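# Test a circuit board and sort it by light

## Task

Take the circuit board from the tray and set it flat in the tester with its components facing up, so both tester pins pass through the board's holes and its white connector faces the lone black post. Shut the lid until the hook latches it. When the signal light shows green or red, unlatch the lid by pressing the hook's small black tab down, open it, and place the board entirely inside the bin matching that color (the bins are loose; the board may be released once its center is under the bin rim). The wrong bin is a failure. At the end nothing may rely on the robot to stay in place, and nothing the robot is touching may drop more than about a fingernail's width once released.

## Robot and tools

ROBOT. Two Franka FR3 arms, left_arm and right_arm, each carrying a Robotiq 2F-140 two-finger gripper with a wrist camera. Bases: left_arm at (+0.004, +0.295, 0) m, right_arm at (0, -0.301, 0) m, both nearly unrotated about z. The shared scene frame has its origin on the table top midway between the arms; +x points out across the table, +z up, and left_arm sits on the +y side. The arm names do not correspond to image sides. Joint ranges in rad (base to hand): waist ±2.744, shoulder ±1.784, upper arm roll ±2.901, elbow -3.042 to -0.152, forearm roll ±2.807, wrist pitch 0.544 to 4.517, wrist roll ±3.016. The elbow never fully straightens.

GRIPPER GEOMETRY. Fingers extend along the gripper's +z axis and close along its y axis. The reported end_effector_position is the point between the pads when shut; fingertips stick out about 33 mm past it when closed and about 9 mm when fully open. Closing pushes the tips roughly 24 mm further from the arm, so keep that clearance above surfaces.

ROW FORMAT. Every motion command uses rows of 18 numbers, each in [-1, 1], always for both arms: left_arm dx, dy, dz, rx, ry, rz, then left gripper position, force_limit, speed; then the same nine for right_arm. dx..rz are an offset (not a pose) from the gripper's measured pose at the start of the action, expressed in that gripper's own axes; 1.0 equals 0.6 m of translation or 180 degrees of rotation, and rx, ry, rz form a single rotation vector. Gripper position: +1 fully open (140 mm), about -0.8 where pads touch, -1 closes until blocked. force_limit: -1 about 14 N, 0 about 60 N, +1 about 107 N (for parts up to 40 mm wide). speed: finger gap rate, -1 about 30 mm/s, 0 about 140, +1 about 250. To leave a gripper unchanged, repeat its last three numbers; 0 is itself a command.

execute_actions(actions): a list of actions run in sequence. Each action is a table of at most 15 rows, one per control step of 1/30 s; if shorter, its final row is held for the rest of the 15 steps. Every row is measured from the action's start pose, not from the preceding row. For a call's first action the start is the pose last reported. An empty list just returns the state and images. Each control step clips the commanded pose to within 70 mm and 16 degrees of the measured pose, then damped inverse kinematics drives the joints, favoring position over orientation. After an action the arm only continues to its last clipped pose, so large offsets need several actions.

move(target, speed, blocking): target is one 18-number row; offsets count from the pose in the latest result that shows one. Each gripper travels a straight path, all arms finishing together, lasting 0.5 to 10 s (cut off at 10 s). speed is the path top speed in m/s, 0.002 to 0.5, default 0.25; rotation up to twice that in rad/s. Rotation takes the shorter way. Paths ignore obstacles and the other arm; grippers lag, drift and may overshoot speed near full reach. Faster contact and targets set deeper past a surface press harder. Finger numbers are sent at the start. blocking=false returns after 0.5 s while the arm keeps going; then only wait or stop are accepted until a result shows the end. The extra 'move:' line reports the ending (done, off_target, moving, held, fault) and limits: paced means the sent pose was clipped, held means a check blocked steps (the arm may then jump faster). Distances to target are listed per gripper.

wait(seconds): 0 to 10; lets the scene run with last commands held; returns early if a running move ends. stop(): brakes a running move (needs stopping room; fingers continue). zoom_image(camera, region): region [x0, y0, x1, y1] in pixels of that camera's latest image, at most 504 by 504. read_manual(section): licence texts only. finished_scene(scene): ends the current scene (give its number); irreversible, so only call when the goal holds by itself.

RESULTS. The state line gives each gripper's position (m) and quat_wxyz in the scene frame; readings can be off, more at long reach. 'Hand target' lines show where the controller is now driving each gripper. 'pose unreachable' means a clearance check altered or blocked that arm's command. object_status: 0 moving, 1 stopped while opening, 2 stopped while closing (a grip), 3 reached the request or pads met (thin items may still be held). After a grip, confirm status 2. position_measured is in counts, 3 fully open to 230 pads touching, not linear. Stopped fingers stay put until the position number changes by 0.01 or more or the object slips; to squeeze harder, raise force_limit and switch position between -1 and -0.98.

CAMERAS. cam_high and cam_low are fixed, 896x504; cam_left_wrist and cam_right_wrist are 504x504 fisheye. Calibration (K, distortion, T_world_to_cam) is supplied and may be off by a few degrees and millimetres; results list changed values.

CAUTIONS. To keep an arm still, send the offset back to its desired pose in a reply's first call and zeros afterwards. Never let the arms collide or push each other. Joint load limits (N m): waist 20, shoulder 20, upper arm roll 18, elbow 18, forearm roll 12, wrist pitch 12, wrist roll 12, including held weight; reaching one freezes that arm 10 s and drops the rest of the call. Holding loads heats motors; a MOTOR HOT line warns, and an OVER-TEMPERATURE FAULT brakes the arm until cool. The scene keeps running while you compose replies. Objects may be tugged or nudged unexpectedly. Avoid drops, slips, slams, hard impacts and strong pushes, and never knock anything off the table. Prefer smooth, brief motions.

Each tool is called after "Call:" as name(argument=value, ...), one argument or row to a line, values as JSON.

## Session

Call:
execute_actions(
  actions=[],
)

Scene clock: 0.00 s.
left_arm: end_effector_position=(+0.5621, +0.2638, +0.4302) position_measured=3 object_status=3 end_effector_quat_wxyz=(-0.000, +0.913, -0.407, +0.021) | right_arm: end_effector_position=(+0.2630, -0.8994, +0.1789) position_measured=3 object_status=3 end_effector_quat_wxyz=(+0.093, +0.885, +0.203, -0.408)
Joint positions: left_arm=[-0.004 -0.017 -0.015 -1.556 -0.015  1.577 -0.781] | right_arm=[-0.877  0.57   0.074 -1.549 -0.853  1.693 -2.518]
Joint velocities: left_arm=[ 0.001  0.001 -0.    -0.001  0.    -0.001 -0.001] | right_arm=[ 0.     0.001  0.001  0.001  0.001  0.001 -0.001]
Hand target (left_arm): +0.562, +0.264, +0.430; -0.000, +0.913, -0.407, +0.021
Hand target (right_arm): +0.263, -0.899, +0.179; +0.093, +0.885, +0.203, -0.408
camera_calibration (this result's frames):
cam_right_wrist: T_world_to_cam=[[0.381655, -0.92143, 0.0728515, -0.940092], [-0.398966, -0.0931273, 0.912225, -0.127304], [-0.833766, -0.37722, -0.403161, 0.124462], [0, 0, 0, 1]] pos_world=[0.411773, -0.831134, 0.234795]

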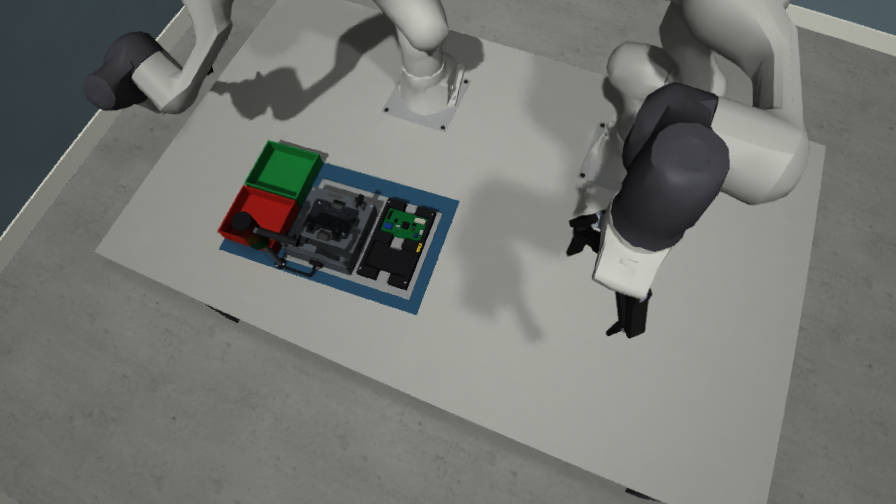

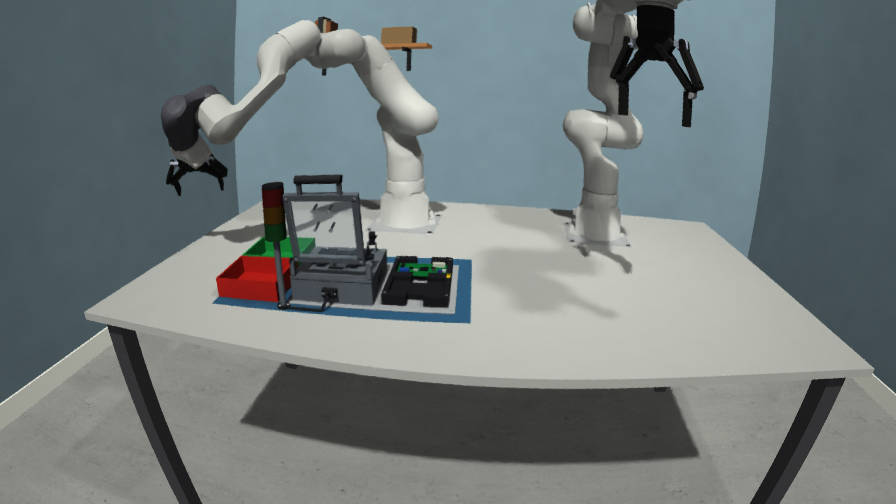

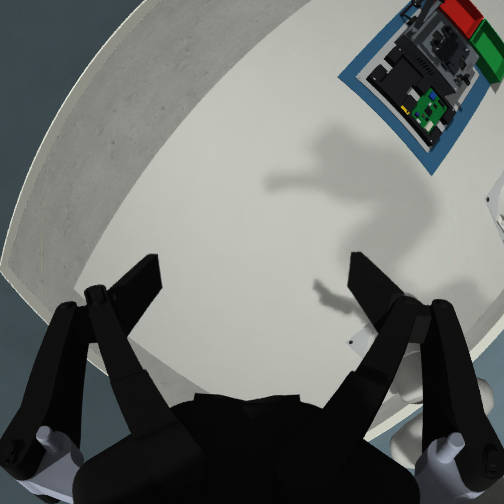

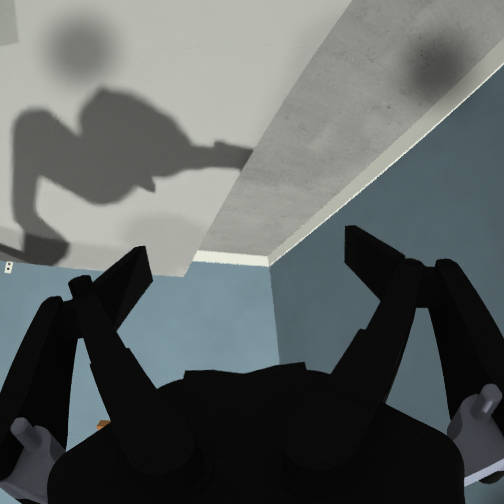

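Call:
zoom_image(
  camera="cam_high",
  region=[200,120,480,330],
)

Call:
zoom_image(
  camera="cam_low",
  region=[200,160,490,340],
)

Region (200, 120, 480, 330) of cam_high's 896x504 image, scaled by 1.800, with more detail than that image has; it fills the top 378 rows of this view, and the rest is white.

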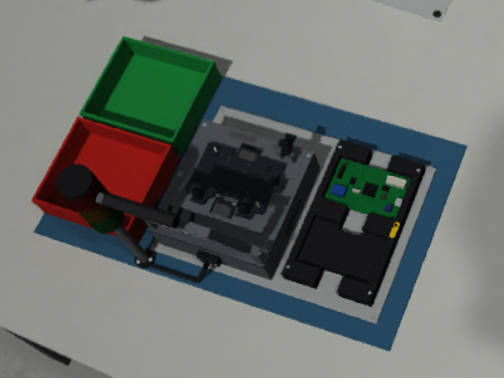

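Region (200, 160, 490, 340) of cam_low's 896x504 image, scaled by 1.738, with more detail than that image has; it fills the top 313 rows of this view, and the rest is white.

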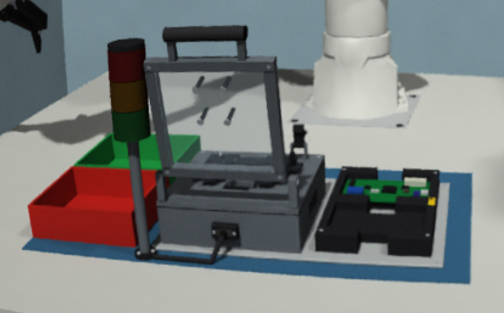

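Call:
move(
  target=[0,0,0,0,0,0,1,0,0, 0.111,-0.559,-0.643,0.269,0.177,0.585,1,0,0],
  speed=0.25,
)

Scene clock: 32.43 s.
left_arm: end_effector_position=(+0.5621, +0.2638, +0.4302) position_measured=3 object_status=3 end_effector_quat_wxyz=(-0.000, +0.913, -0.407, +0.021) | right_arm: end_effector_position=(+0.4219, -0.4575, +0.3781) position_measured=3 object_status=3 end_effector_quat_wxyz=(-0.002, +0.723, -0.691, +0.006)
Joint positions: left_arm=[-0.004 -0.017 -0.015 -1.556 -0.015  1.577 -0.781] | right_arm=[-0.696 -0.374  0.273 -2.043  0.1    1.695 -0.489]
Joint velocities: left_arm=[ 0.001 -0.001 -0.001 -0.002 -0.     0.     0.001] | right_arm=[-0.002 -0.     0.002 -0.     0.002  0.002  0.03 ]
Hand target (left_arm): +0.562, +0.264, +0.430; -0.000, +0.913, -0.407, +0.021
Hand target (right_arm): +0.423, -0.457, +0.378; -0.004, +0.719, -0.695, +0.008
Off the commanded pose (left_arm): 0.000 m, 0 deg.
Off the commanded pose (right_arm): 0.007 m, 1 deg.
move: off_target (right_arm)
camera_calibration (this result's frames):
cam_left_wrist: T_world_to_cam=[[-0.76548, -0.641095, -0.0551188, 0.628215], [-0.625942, 0.722051, 0.294683, 0.0504932], [-0.149121, 0.260075, -0.954004, 0.602428], [0, 0, 0, 1]] pos_world=[0.602327, 0.20961, 0.594466]
cam_right_wrist: T_world_to_cam=[[-0.998865, 0.0469219, -0.00821785, 0.448074], [0.0426453, 0.95768, 0.284658, 0.327292], [0.0212268, 0.283985, -0.958594, 0.655711], [0, 0, 0, 1]] pos_world=[0.419689, -0.520677, 0.539076]

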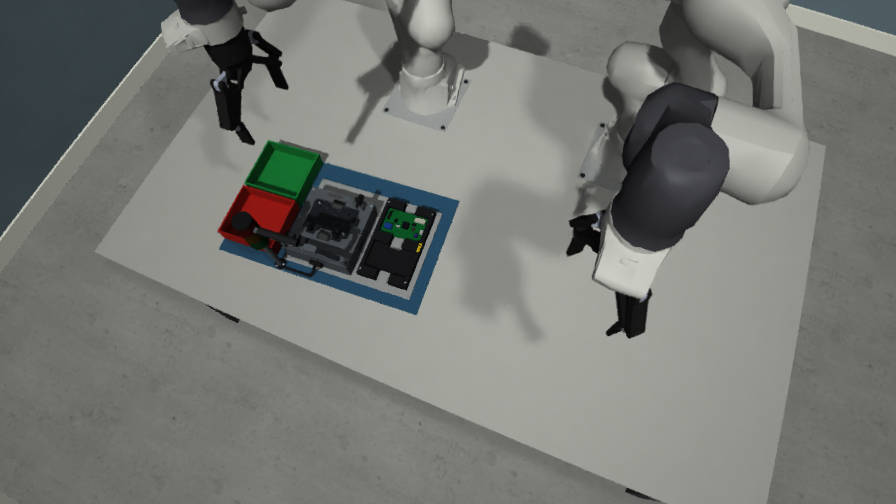

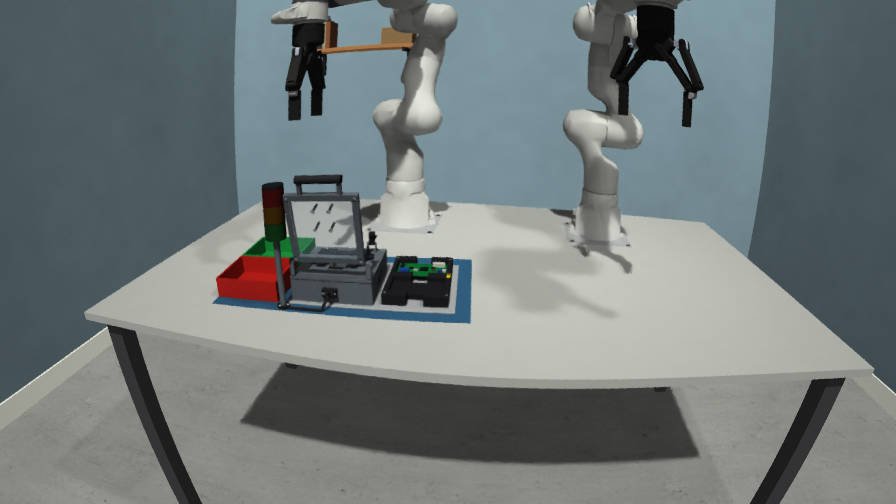

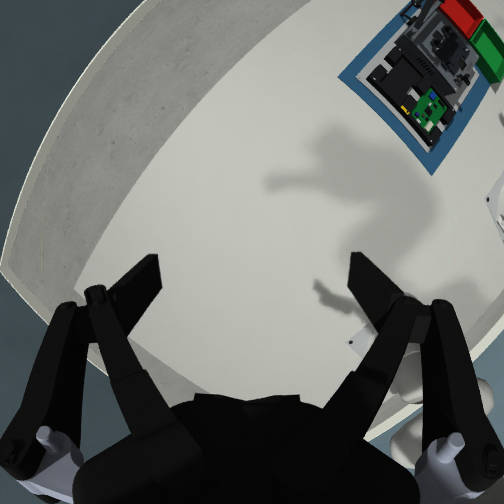

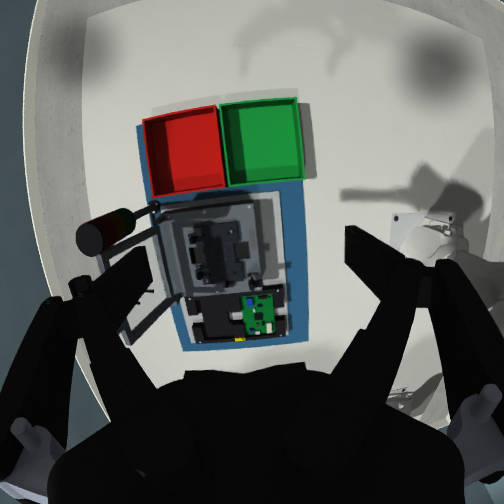

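Call:
zoom_image(
  camera="cam_right_wrist",
  region=[130,180,330,360],
)

Region (130, 180, 330, 360) of cam_right_wrist's 504x504 image, scaled by 2.520, with more detail than that image has; it fills the top 454 rows of this view, and the rest is white.

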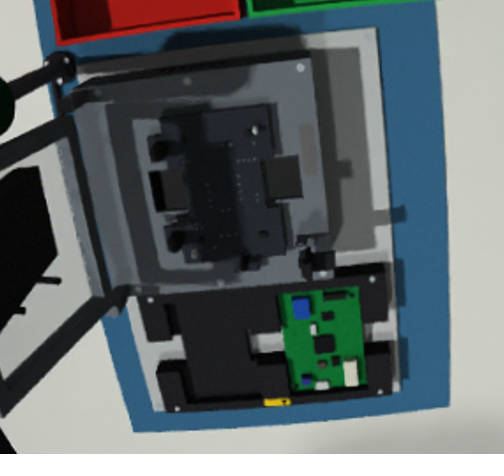

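Call:
move(
  target=[0,0,0,0,0,0,1,0,0, -0.447,0.0,0.267,0,0,0,0.22,0,-0.3],
  speed=0.25,
)

Call:
zoom_image(
  camera="cam_right_wrist",
  region=[100,80,400,380],
)

Scene clock: 61.20 s.
left_arm: end_effector_position=(+0.5621, +0.2638, +0.4302) position_measured=3 object_status=3 end_effector_quat_wxyz=(-0.000, +0.913, -0.407, +0.021) | right_arm: end_effector_position=(+0.4156, -0.1918, +0.2193) position_measured=101 object_status=3 end_effector_quat_wxyz=(-0.002, +0.728, -0.685, +0.008)
Joint positions: left_arm=[-0.004 -0.017 -0.015 -1.556 -0.015  1.577 -0.781] | right_arm=[-0.594 -0.518  0.78  -2.443  0.39   2.038 -0.114]
Joint velocities: left_arm=[-0.001 -0.001  0.    -0.001  0.001 -0.     0.001] | right_arm=[-0.007 -0.004  0.005  0.002  0.006  0.002  0.021]
Hand target (left_arm): +0.562, +0.264, +0.430; -0.000, +0.913, -0.407, +0.021
Hand target (right_arm): +0.418, -0.191, +0.220; -0.004, +0.724, -0.690, +0.010
Off the commanded pose (left_arm): 0.000 m, 0 deg.
Off the commanded pose (right_arm): 0.005 m, 1 deg.
move: off_target (right_arm)
camera_calibration (this result's frames):
cam_left_wrist: T_world_to_cam=[[-0.76548, -0.641095, -0.0551187, 0.628215], [-0.625942, 0.722051, 0.294683, 0.0504932], [-0.149121, 0.260075, -0.954004, 0.602428], [0, 0, 0, 1]] pos_world=[0.602327, 0.20961, 0.594466]
cam_right_wrist: T_world_to_cam=[[-0.999415, 0.0329569, -0.00914784, 0.425803], [0.0290481, 0.959066, 0.281687, 0.124873], [0.0180569, 0.281257, -0.959463, 0.429142], [0, 0, 0, 1]] pos_world=[0.414177, -0.254494, 0.380466]

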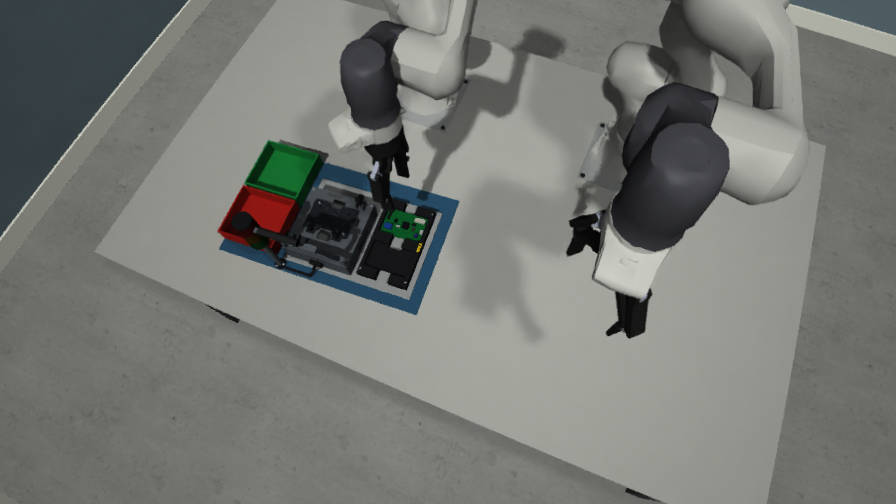

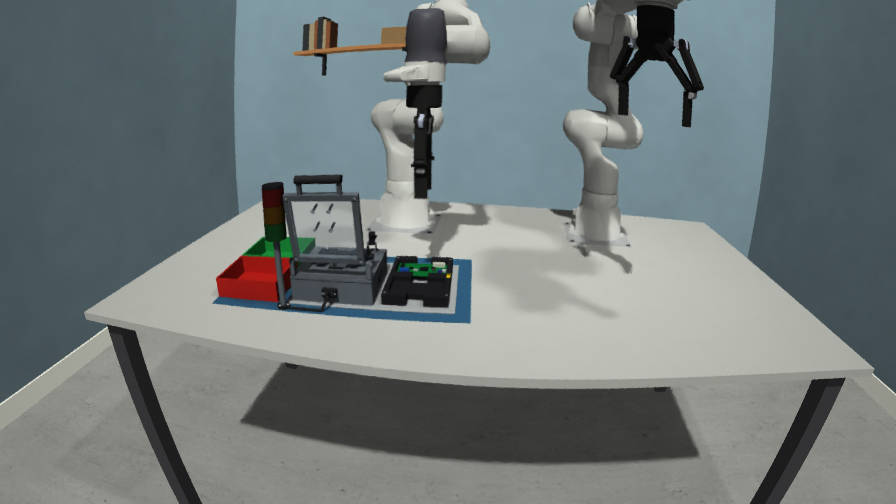

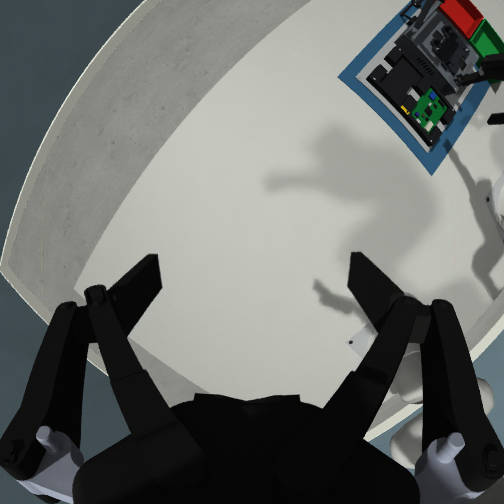

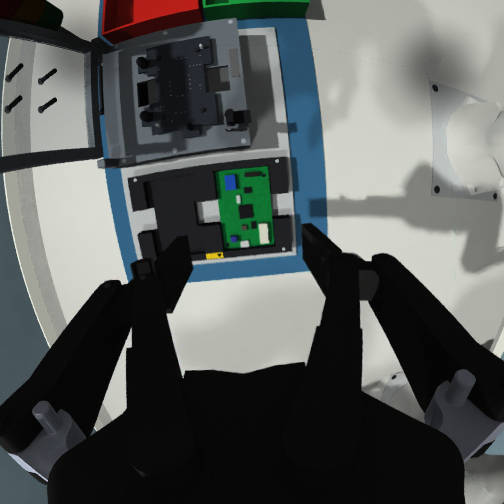

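Region (100, 80, 400, 380) of cam_right_wrist's 504x504 image, scaled by 1.680, with more detail than that image has.

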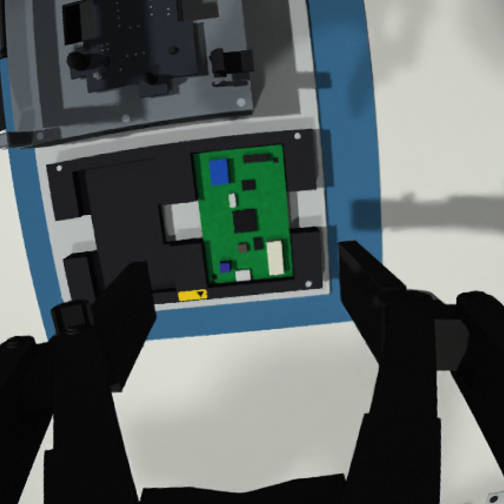

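Call:
move(
  target=[0,0,0,0,0,0,1,0,0, 0.005,-0.003,0.167,-0.004,0,-0.003,0.22,0,-0.3],
  speed=0.12,
)

Call:
zoom_image(
  camera="cam_right_wrist",
  region=[100,80,400,380],
)

Scene clock: 97.97 s.
left_arm: end_effector_position=(+0.5621, +0.2638, +0.4302) position_measured=3 object_status=3 end_effector_quat_wxyz=(-0.000, +0.913, -0.407, +0.021) | right_arm: end_effector_position=(+0.4164, -0.1946, +0.1183) position_measured=101 object_status=3 end_effector_quat_wxyz=(+0.006, +0.734, -0.679, +0.002)
Joint positions: left_arm=[-0.004 -0.017 -0.015 -1.556 -0.015  1.577 -0.781] | right_arm=[-0.698 -0.326  0.959 -2.562  0.357  2.329 -0.088]
Joint velocities: left_arm=[ 0.    -0.    -0.    -0.001  0.     0.    -0.001] | right_arm=[-0.009 -0.001  0.01  -0.     0.     0.011  0.005]
Hand target (left_arm): +0.562, +0.264, +0.430; -0.000, +0.913, -0.407, +0.021
Hand target (right_arm): +0.418, -0.195, +0.118; +0.005, +0.733, -0.681, +0.004
Off the commanded pose (left_arm): 0.000 m, 0 deg.
Off the commanded pose (right_arm): 0.003 m, 1 deg.
move: done
camera_calibration (this result's frames):
cam_left_wrist: T_world_to_cam=[[-0.765479, -0.641095, -0.0551187, 0.628215], [-0.625943, 0.722051, 0.294683, 0.0504933], [-0.149121, 0.260075, -0.954004, 0.602428], [0, 0, 0, 1]] pos_world=[0.602327, 0.20961, 0.594466]
cam_right_wrist: T_world_to_cam=[[-0.999833, 0.0152725, 0.0100572, 0.420176], [0.01747, 0.960261, 0.278555, 0.161396], [-0.00540335, 0.278684, -0.960368, 0.342392], [0, 0, 0, 1]] pos_world=[0.419136, -0.256818, 0.279638]

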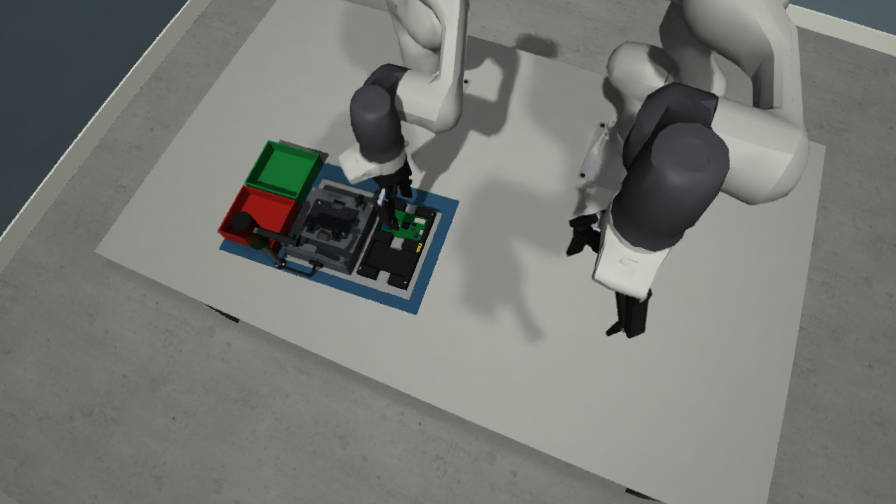

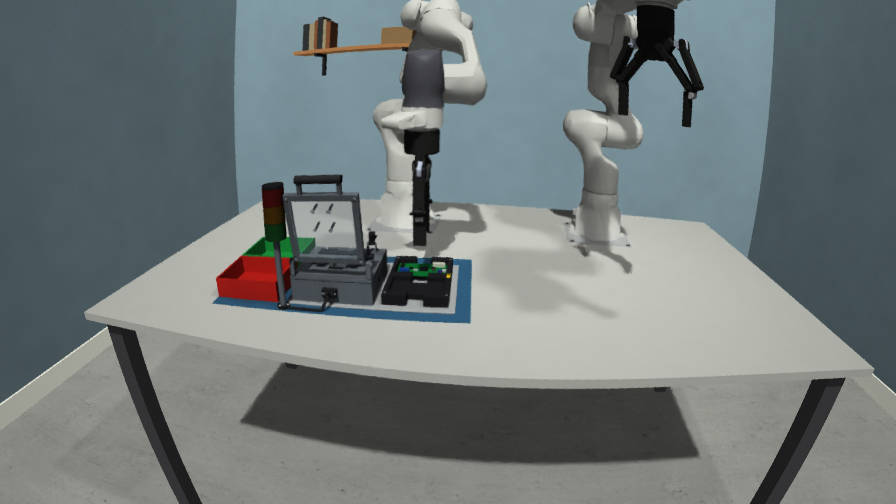

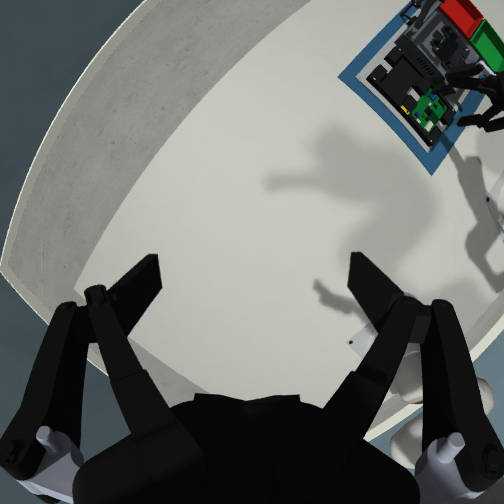

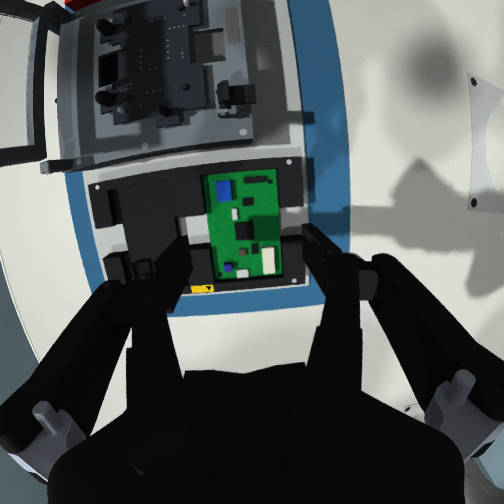

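Region (100, 80, 400, 380) of cam_right_wrist's 504x504 image, scaled by 1.680, with more detail than that image has.

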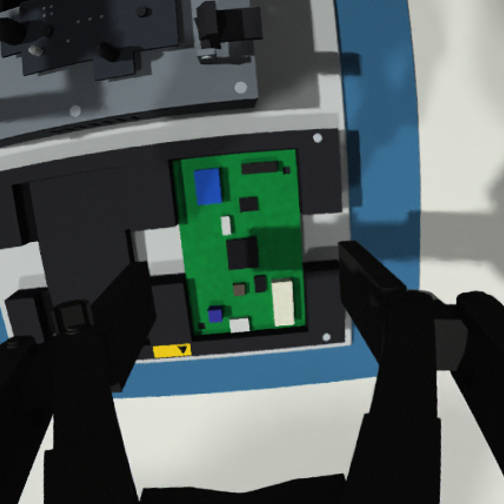

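Call:
move(
  target=[0,0,0,0,0,0,1,0,0, 0.003,-0.005,0.072,0,0,0.003,0.22,0,-0.3],
  speed=0.05,
)

Call:
zoom_image(
  camera="cam_right_wrist",
  region=[100,100,400,400],
)

Scene clock: 132.33 s.
left_arm: end_effector_position=(+0.5621, +0.2638, +0.4302) position_measured=3 object_status=3 end_effector_quat_wxyz=(-0.000, +0.913, -0.407, +0.021) | right_arm: end_effector_position=(+0.4168, -0.1963, +0.0741) position_measured=101 object_status=3 end_effector_quat_wxyz=(+0.009, +0.735, -0.678, -0.001)
Joint positions: left_arm=[-0.004 -0.017 -0.015 -1.556 -0.015  1.577 -0.781] | right_arm=[-0.818 -0.187  1.089 -2.595  0.256  2.476 -0.016]
Joint velocities: left_arm=[ 0.001  0.001 -0.001  0.    -0.001  0.001  0.001] | right_arm=[-0.02   0.     0.023  0.001 -0.004  0.014  0.03 ]
Hand target (left_arm): +0.562, +0.264, +0.430; -0.000, +0.913, -0.407, +0.021
Hand target (right_arm): +0.418, -0.196, +0.074; +0.007, +0.732, -0.682, +0.002
Off the commanded pose (left_arm): 0.000 m, 0 deg.
Off the commanded pose (right_arm): 0.003 m, 1 deg.
move: done
camera_calibration (this result's frames):
cam_left_wrist: T_world_to_cam=[[-0.76548, -0.641095, -0.0551187, 0.628215], [-0.625942, 0.722051, 0.294683, 0.0504933], [-0.149121, 0.260075, -0.954004, 0.602428], [0, 0, 0, 1]] pos_world=[0.602327, 0.20961, 0.594466]
cam_right_wrist: T_world_to_cam=[[-0.999791, 0.0115243, 0.0168835, 0.419759], [0.015761, 0.960545, 0.277676, 0.176129], [-0.0130174, 0.277884, -0.960526, 0.303451], [0, 0, 0, 1]] pos_world=[0.420845, -0.258342, 0.235479]

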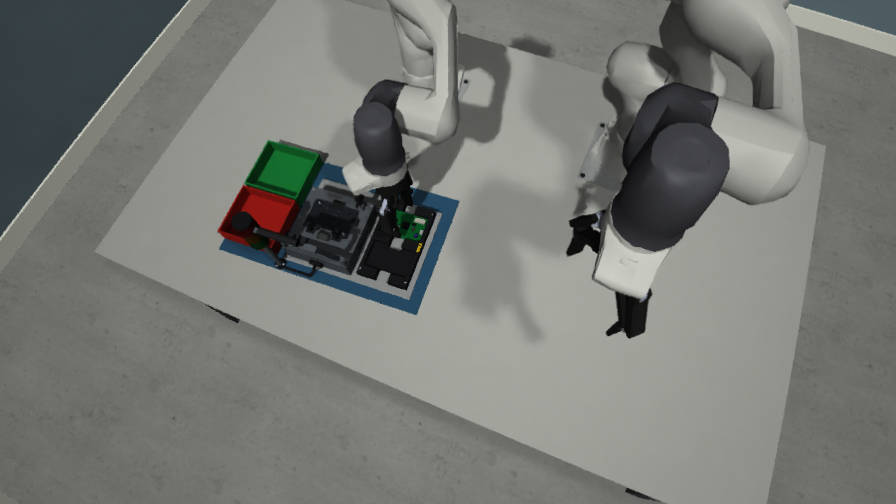

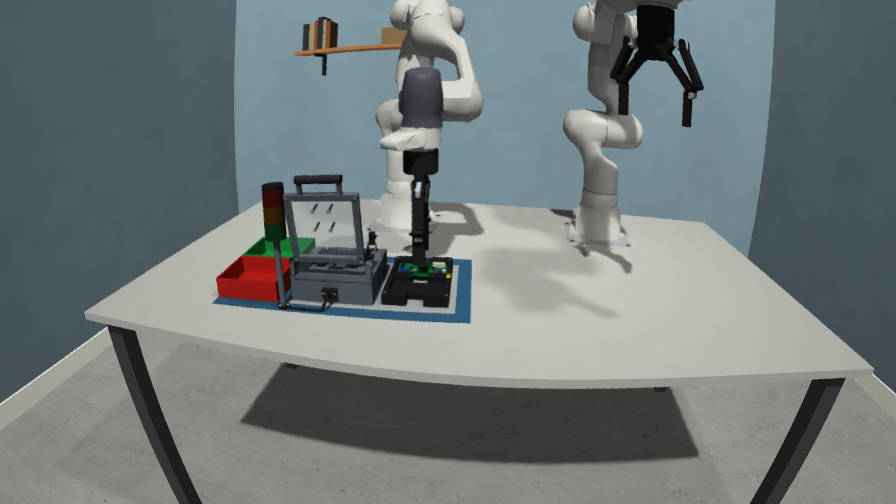

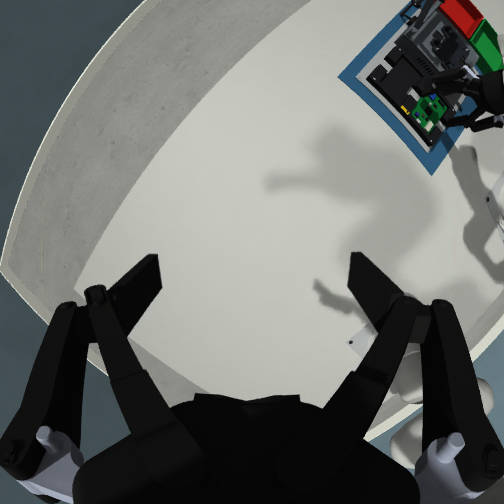

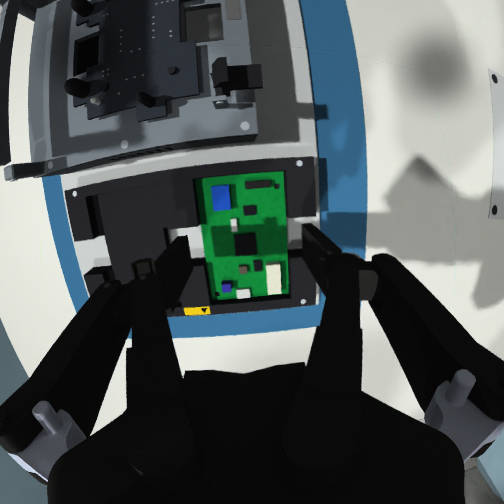

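Region (100, 100, 400, 400) of cam_right_wrist's 504x504 image, scaled by 1.680, with more detail than that image has.

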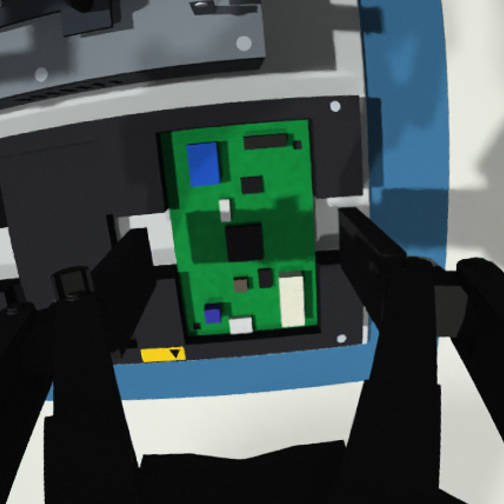

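Call:
move(
  target=[0,0,0,0,0,0,1,0,0, 0,-0.002,0.040,0,0,0.002,0.22,0,-0.3],
  speed=0.03,
)

Call:
zoom_image(
  camera="cam_right_wrist",
  region=[100,120,400,420],
)

Scene clock: 144.00 s.
left_arm: end_effector_position=(+0.5621, +0.2638, +0.4302) position_measured=3 object_status=3 end_effector_quat_wxyz=(-0.000, +0.913, -0.407, +0.021) | right_arm: end_effector_position=(+0.4148, -0.1957, +0.0491) position_measured=101 object_status=3 end_effector_quat_wxyz=(+0.010, +0.740, -0.672, -0.004)
Joint positions: left_arm=[-0.004 -0.017 -0.015 -1.556 -0.015  1.577 -0.781] | right_arm=[-0.907 -0.07   1.166 -2.61   0.108  2.557  0.078]
Joint velocities: left_arm=[-0.002 -0.     0.002 -0.001 -0.     0.    -0.   ] | right_arm=[-0.019  0.014  0.021 -0.001 -0.048  0.017  0.072]
Hand target (left_arm): +0.562, +0.264, +0.430; -0.000, +0.913, -0.407, +0.021
Hand target (right_arm): +0.417, -0.196, +0.049; +0.009, +0.734, -0.679, -0.001
Off the commanded pose (left_arm): 0.000 m, 0 deg.
Off the commanded pose (right_arm): 0.003 m, 1 deg.
move: done
camera_calibration (this result's frames):
cam_left_wrist: T_world_to_cam=[[-0.76548, -0.641095, -0.0551187, 0.628215], [-0.625942, 0.722051, 0.294683, 0.0504932], [-0.149121, 0.260075, -0.954004, 0.602428], [0, 0, 0, 1]] pos_world=[0.602327, 0.20961, 0.594466]
cam_right_wrist: T_world_to_cam=[[-0.999695, -0.00334586, 0.0244722, 0.41486], [0.00363039, 0.960118, 0.27957, 0.18739], [-0.0244317, 0.279574, -0.959813, 0.284246], [0, 0, 0, 1]] pos_world=[0.420998, -0.257996, 0.210282]

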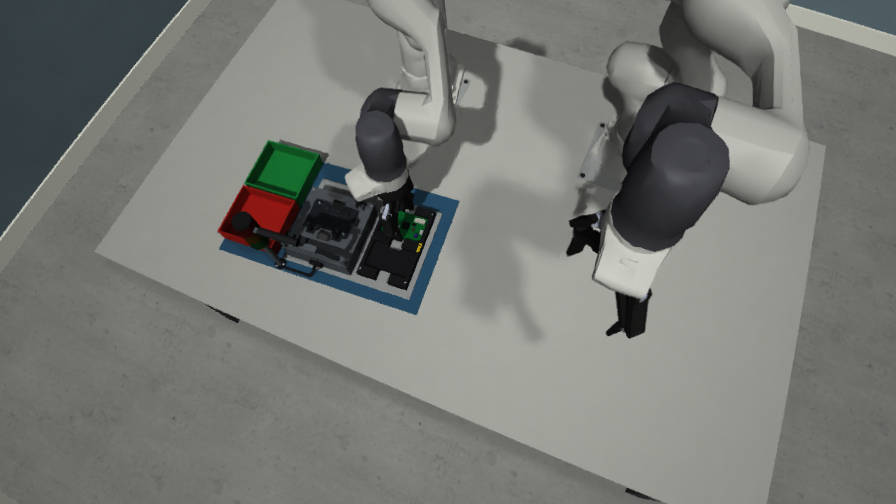

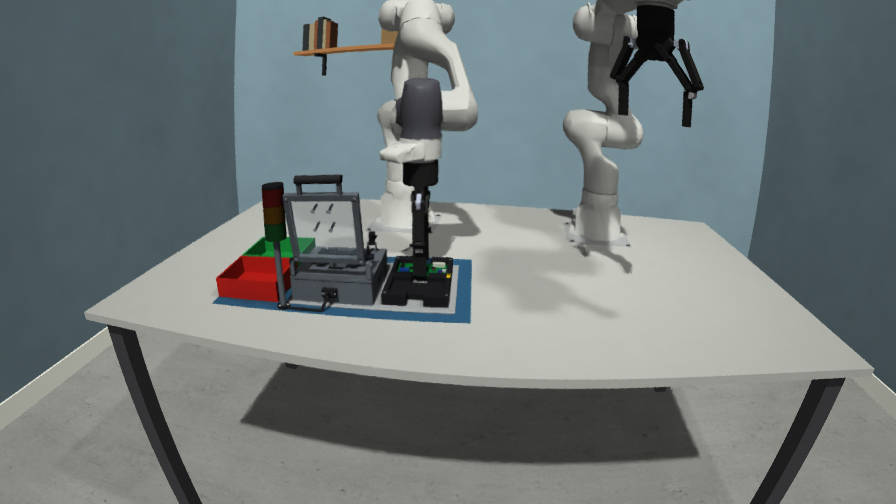

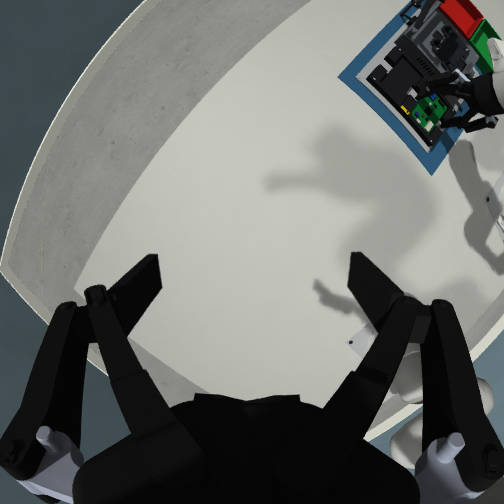

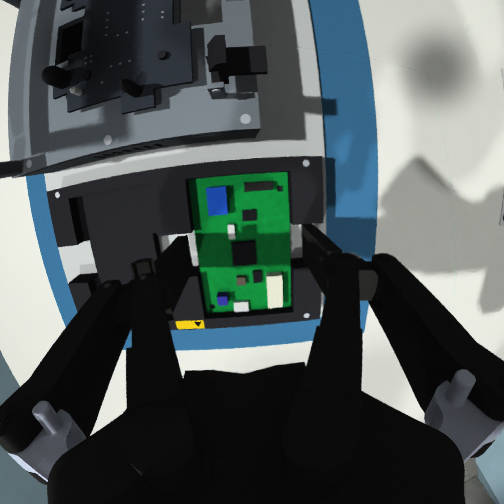

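Region (100, 120, 400, 420) of cam_right_wrist's 504x504 image, scaled by 1.680, with more detail than that image has.

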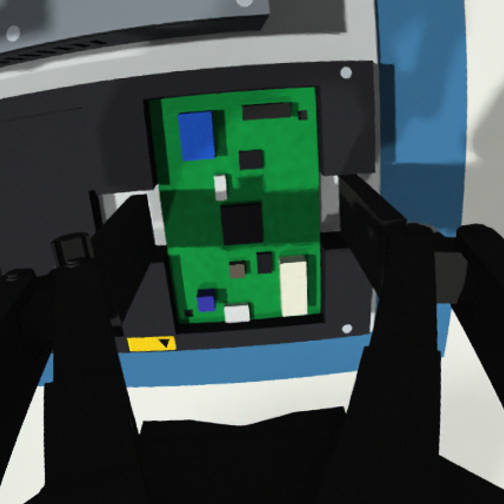

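Call:
execute_actions(
  actions=[],
)

Scene clock: 146.80 s.
left_arm: end_effector_position=(+0.5621, +0.2638, +0.4302) position_measured=3 object_status=3 end_effector_quat_wxyz=(-0.000, +0.913, -0.407, +0.021) | right_arm: end_effector_position=(+0.4158, -0.1962, +0.0492) position_measured=101 object_status=3 end_effector_quat_wxyz=(+0.010, +0.735, -0.678, -0.002)
Joint positions: left_arm=[-0.004 -0.017 -0.015 -1.556 -0.015  1.577 -0.781] | right_arm=[-0.909 -0.069  1.167 -2.61   0.102  2.561  0.099]
Joint velocities: left_arm=[ 0.001  0.     0.001 -0.001  0.001  0.001 -0.   ] | right_arm=[-0.001 -0.001  0.002 -0.001 -0.     0.001  0.   ]
Hand target (left_arm): +0.562, +0.264, +0.430; -0.000, +0.913, -0.407, +0.021
Hand target (right_arm): +0.417, -0.196, +0.049; +0.009, +0.734, -0.679, -0.001
Off the commanded pose (left_arm): 0.000 m, 0 deg.
Off the commanded pose (right_arm): 0.002 m, 0 deg.
camera_calibration (this result's frames):
cam_left_wrist: T_world_to_cam=[[-0.765479, -0.641095, -0.0551188, 0.628215], [-0.625943, 0.722051, 0.294683, 0.0504933], [-0.149121, 0.260075, -0.954004, 0.602428], [0, 0, 0, 1]] pos_world=[0.602327, 0.209611, 0.594466]
cam_right_wrist: T_world_to_cam=[[-0.999692, 0.0130879, 0.0210734, 0.419289], [0.0184232, 0.960581, 0.27739, 0.181887], [-0.0166122, 0.277693, -0.960526, 0.280885], [0, 0, 0, 1]] pos_world=[0.420475, -0.258204, 0.210508]

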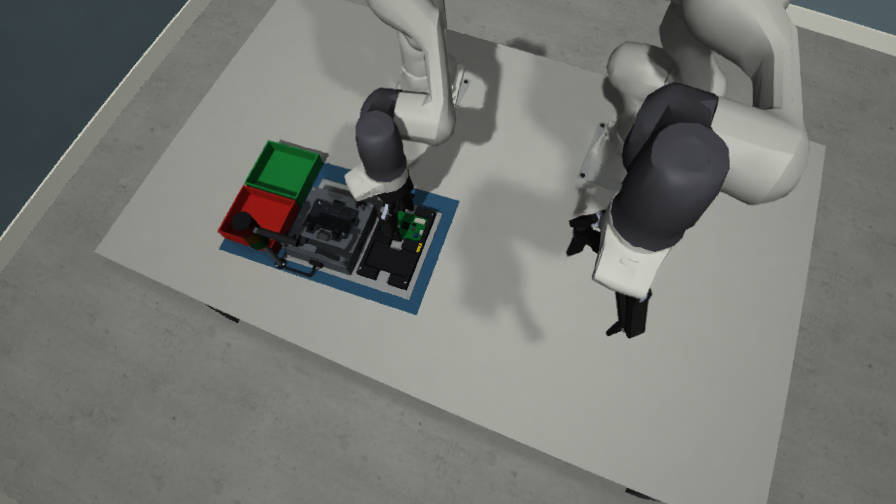

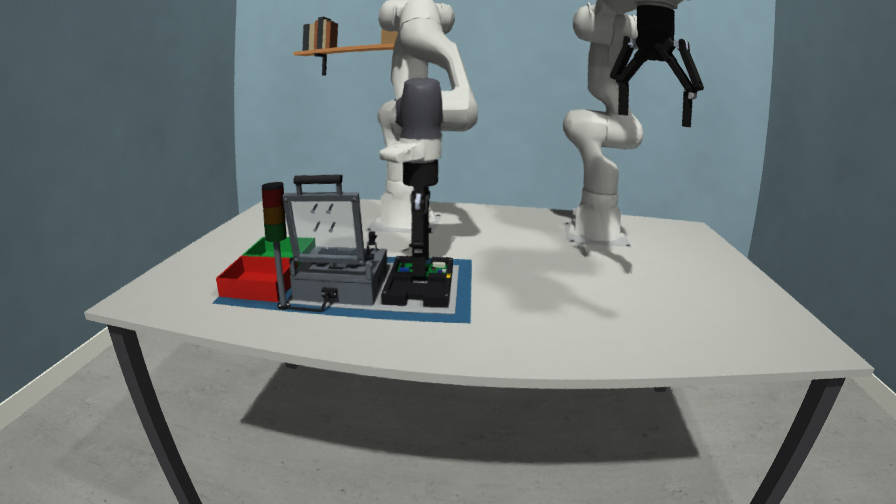

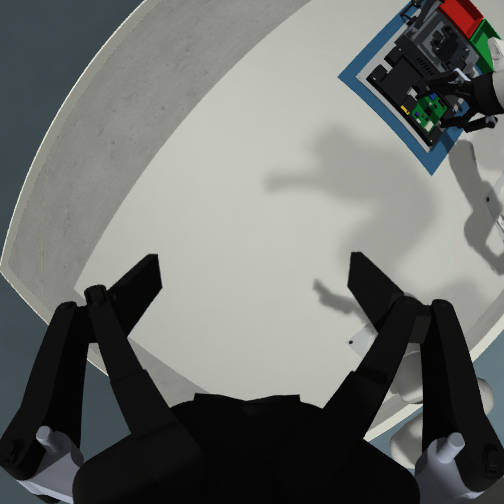

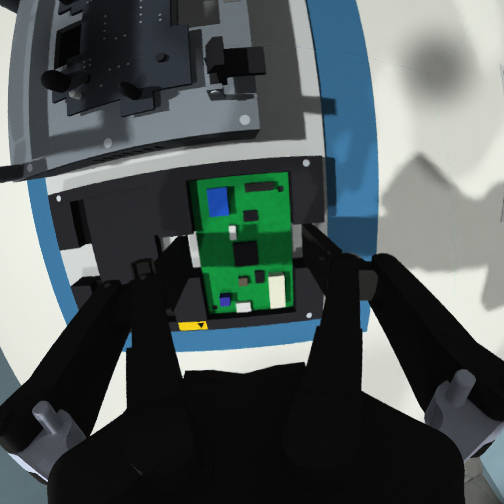

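Call:
execute_actions(
  actions=[
    [[0,0,0,0,0,0,1,0,0, 0,0,0,0,0,0,-1,0,-0.7]],
    [[0,0,0,0,0,0,1,0,0, 0,0,0,0,0,0,-1,0,-0.7]],
  ],
)

Scene clock: 151.23 s.
left_arm: end_effector_position=(+0.5621, +0.2638, +0.4302) position_measured=3 object_status=3 end_effector_quat_wxyz=(-0.000, +0.913, -0.407, +0.021) | right_arm: end_effector_position=(+0.4179, -0.1958, +0.0503) position_measured=199 object_status=0 end_effector_quat_wxyz=(+0.009, +0.735, -0.678, -0.001)
Joint positions: left_arm=[-0.004 -0.017 -0.015 -1.556 -0.015  1.577 -0.781] | right_arm=[-0.909 -0.069  1.167 -2.607  0.102  2.562  0.099]
Joint velocities: left_arm=[ 0.     0.001  0.     0.001  0.001  0.001 -0.001] | right_arm=[ 0.004 -0.017  0.001  0.002  0.    -0.042  0.   ]
Hand target (left_arm): +0.562, +0.264, +0.430; -0.000, +0.913, -0.407, +0.021
Hand target (right_arm): +0.416, -0.196, +0.049; +0.010, +0.735, -0.678, -0.002
Off the commanded pose (left_arm): 0.000 m, 0 deg.
Off the commanded pose (right_arm): 0.002 m, 0 deg.
camera_calibration (this result's frames):
cam_left_wrist: T_world_to_cam=[[-0.76548, -0.641095, -0.0551188, 0.628215], [-0.625942, 0.722051, 0.294683, 0.0504932], [-0.149121, 0.260075, -0.954004, 0.602428], [0, 0, 0, 1]] pos_world=[0.602327, 0.20961, 0.594466]
cam_right_wrist: T_world_to_cam=[[-0.999775, 0.0129083, 0.0168131, 0.42155], [0.0170744, 0.960451, 0.277924, 0.181617], [-0.0125606, 0.278148, -0.960456, 0.280324], [0, 0, 0, 1]] pos_world=[0.421875, -0.257848, 0.211675]

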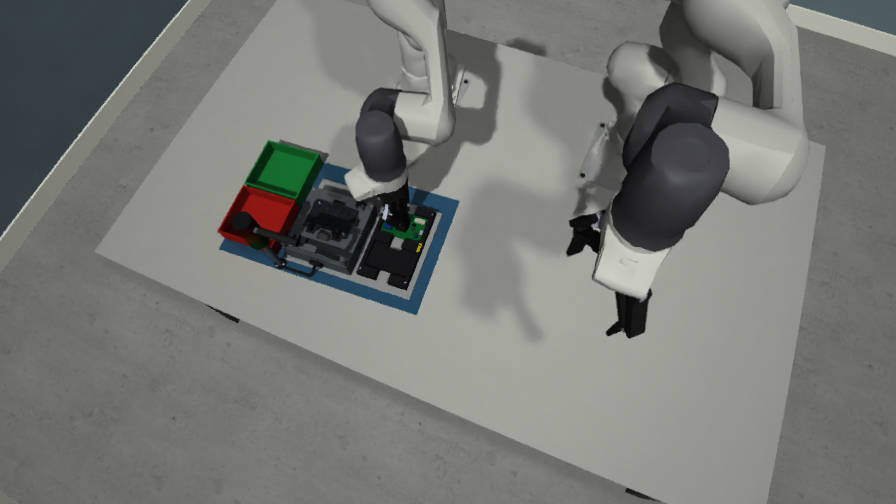

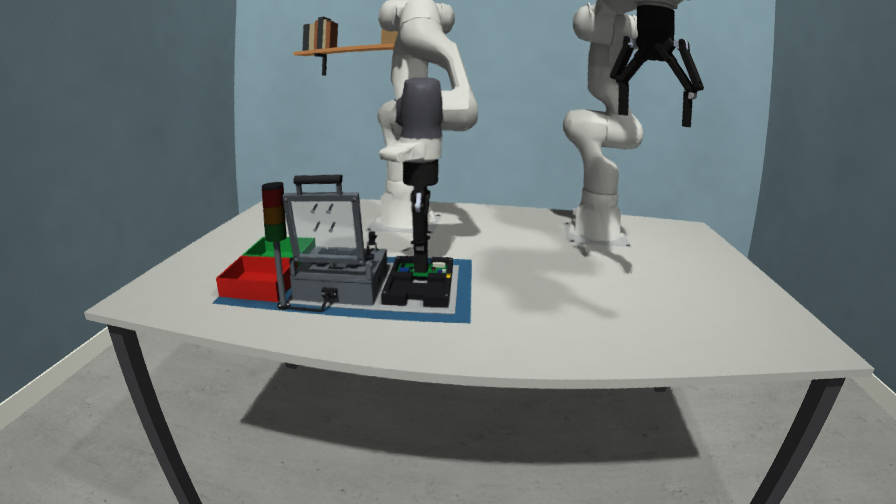

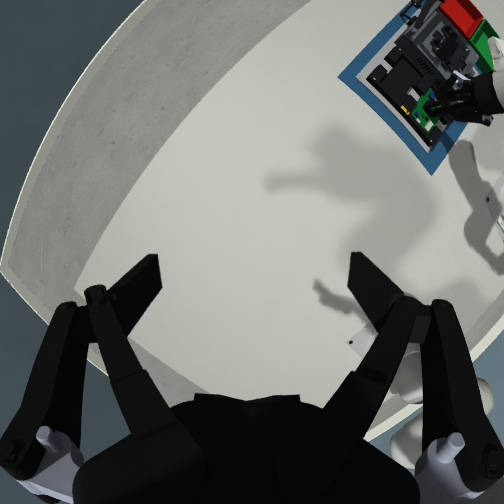

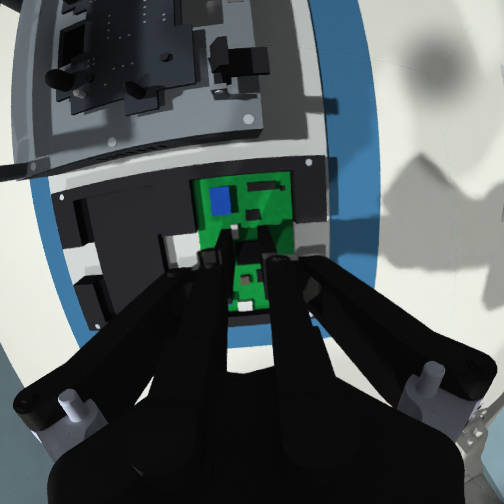

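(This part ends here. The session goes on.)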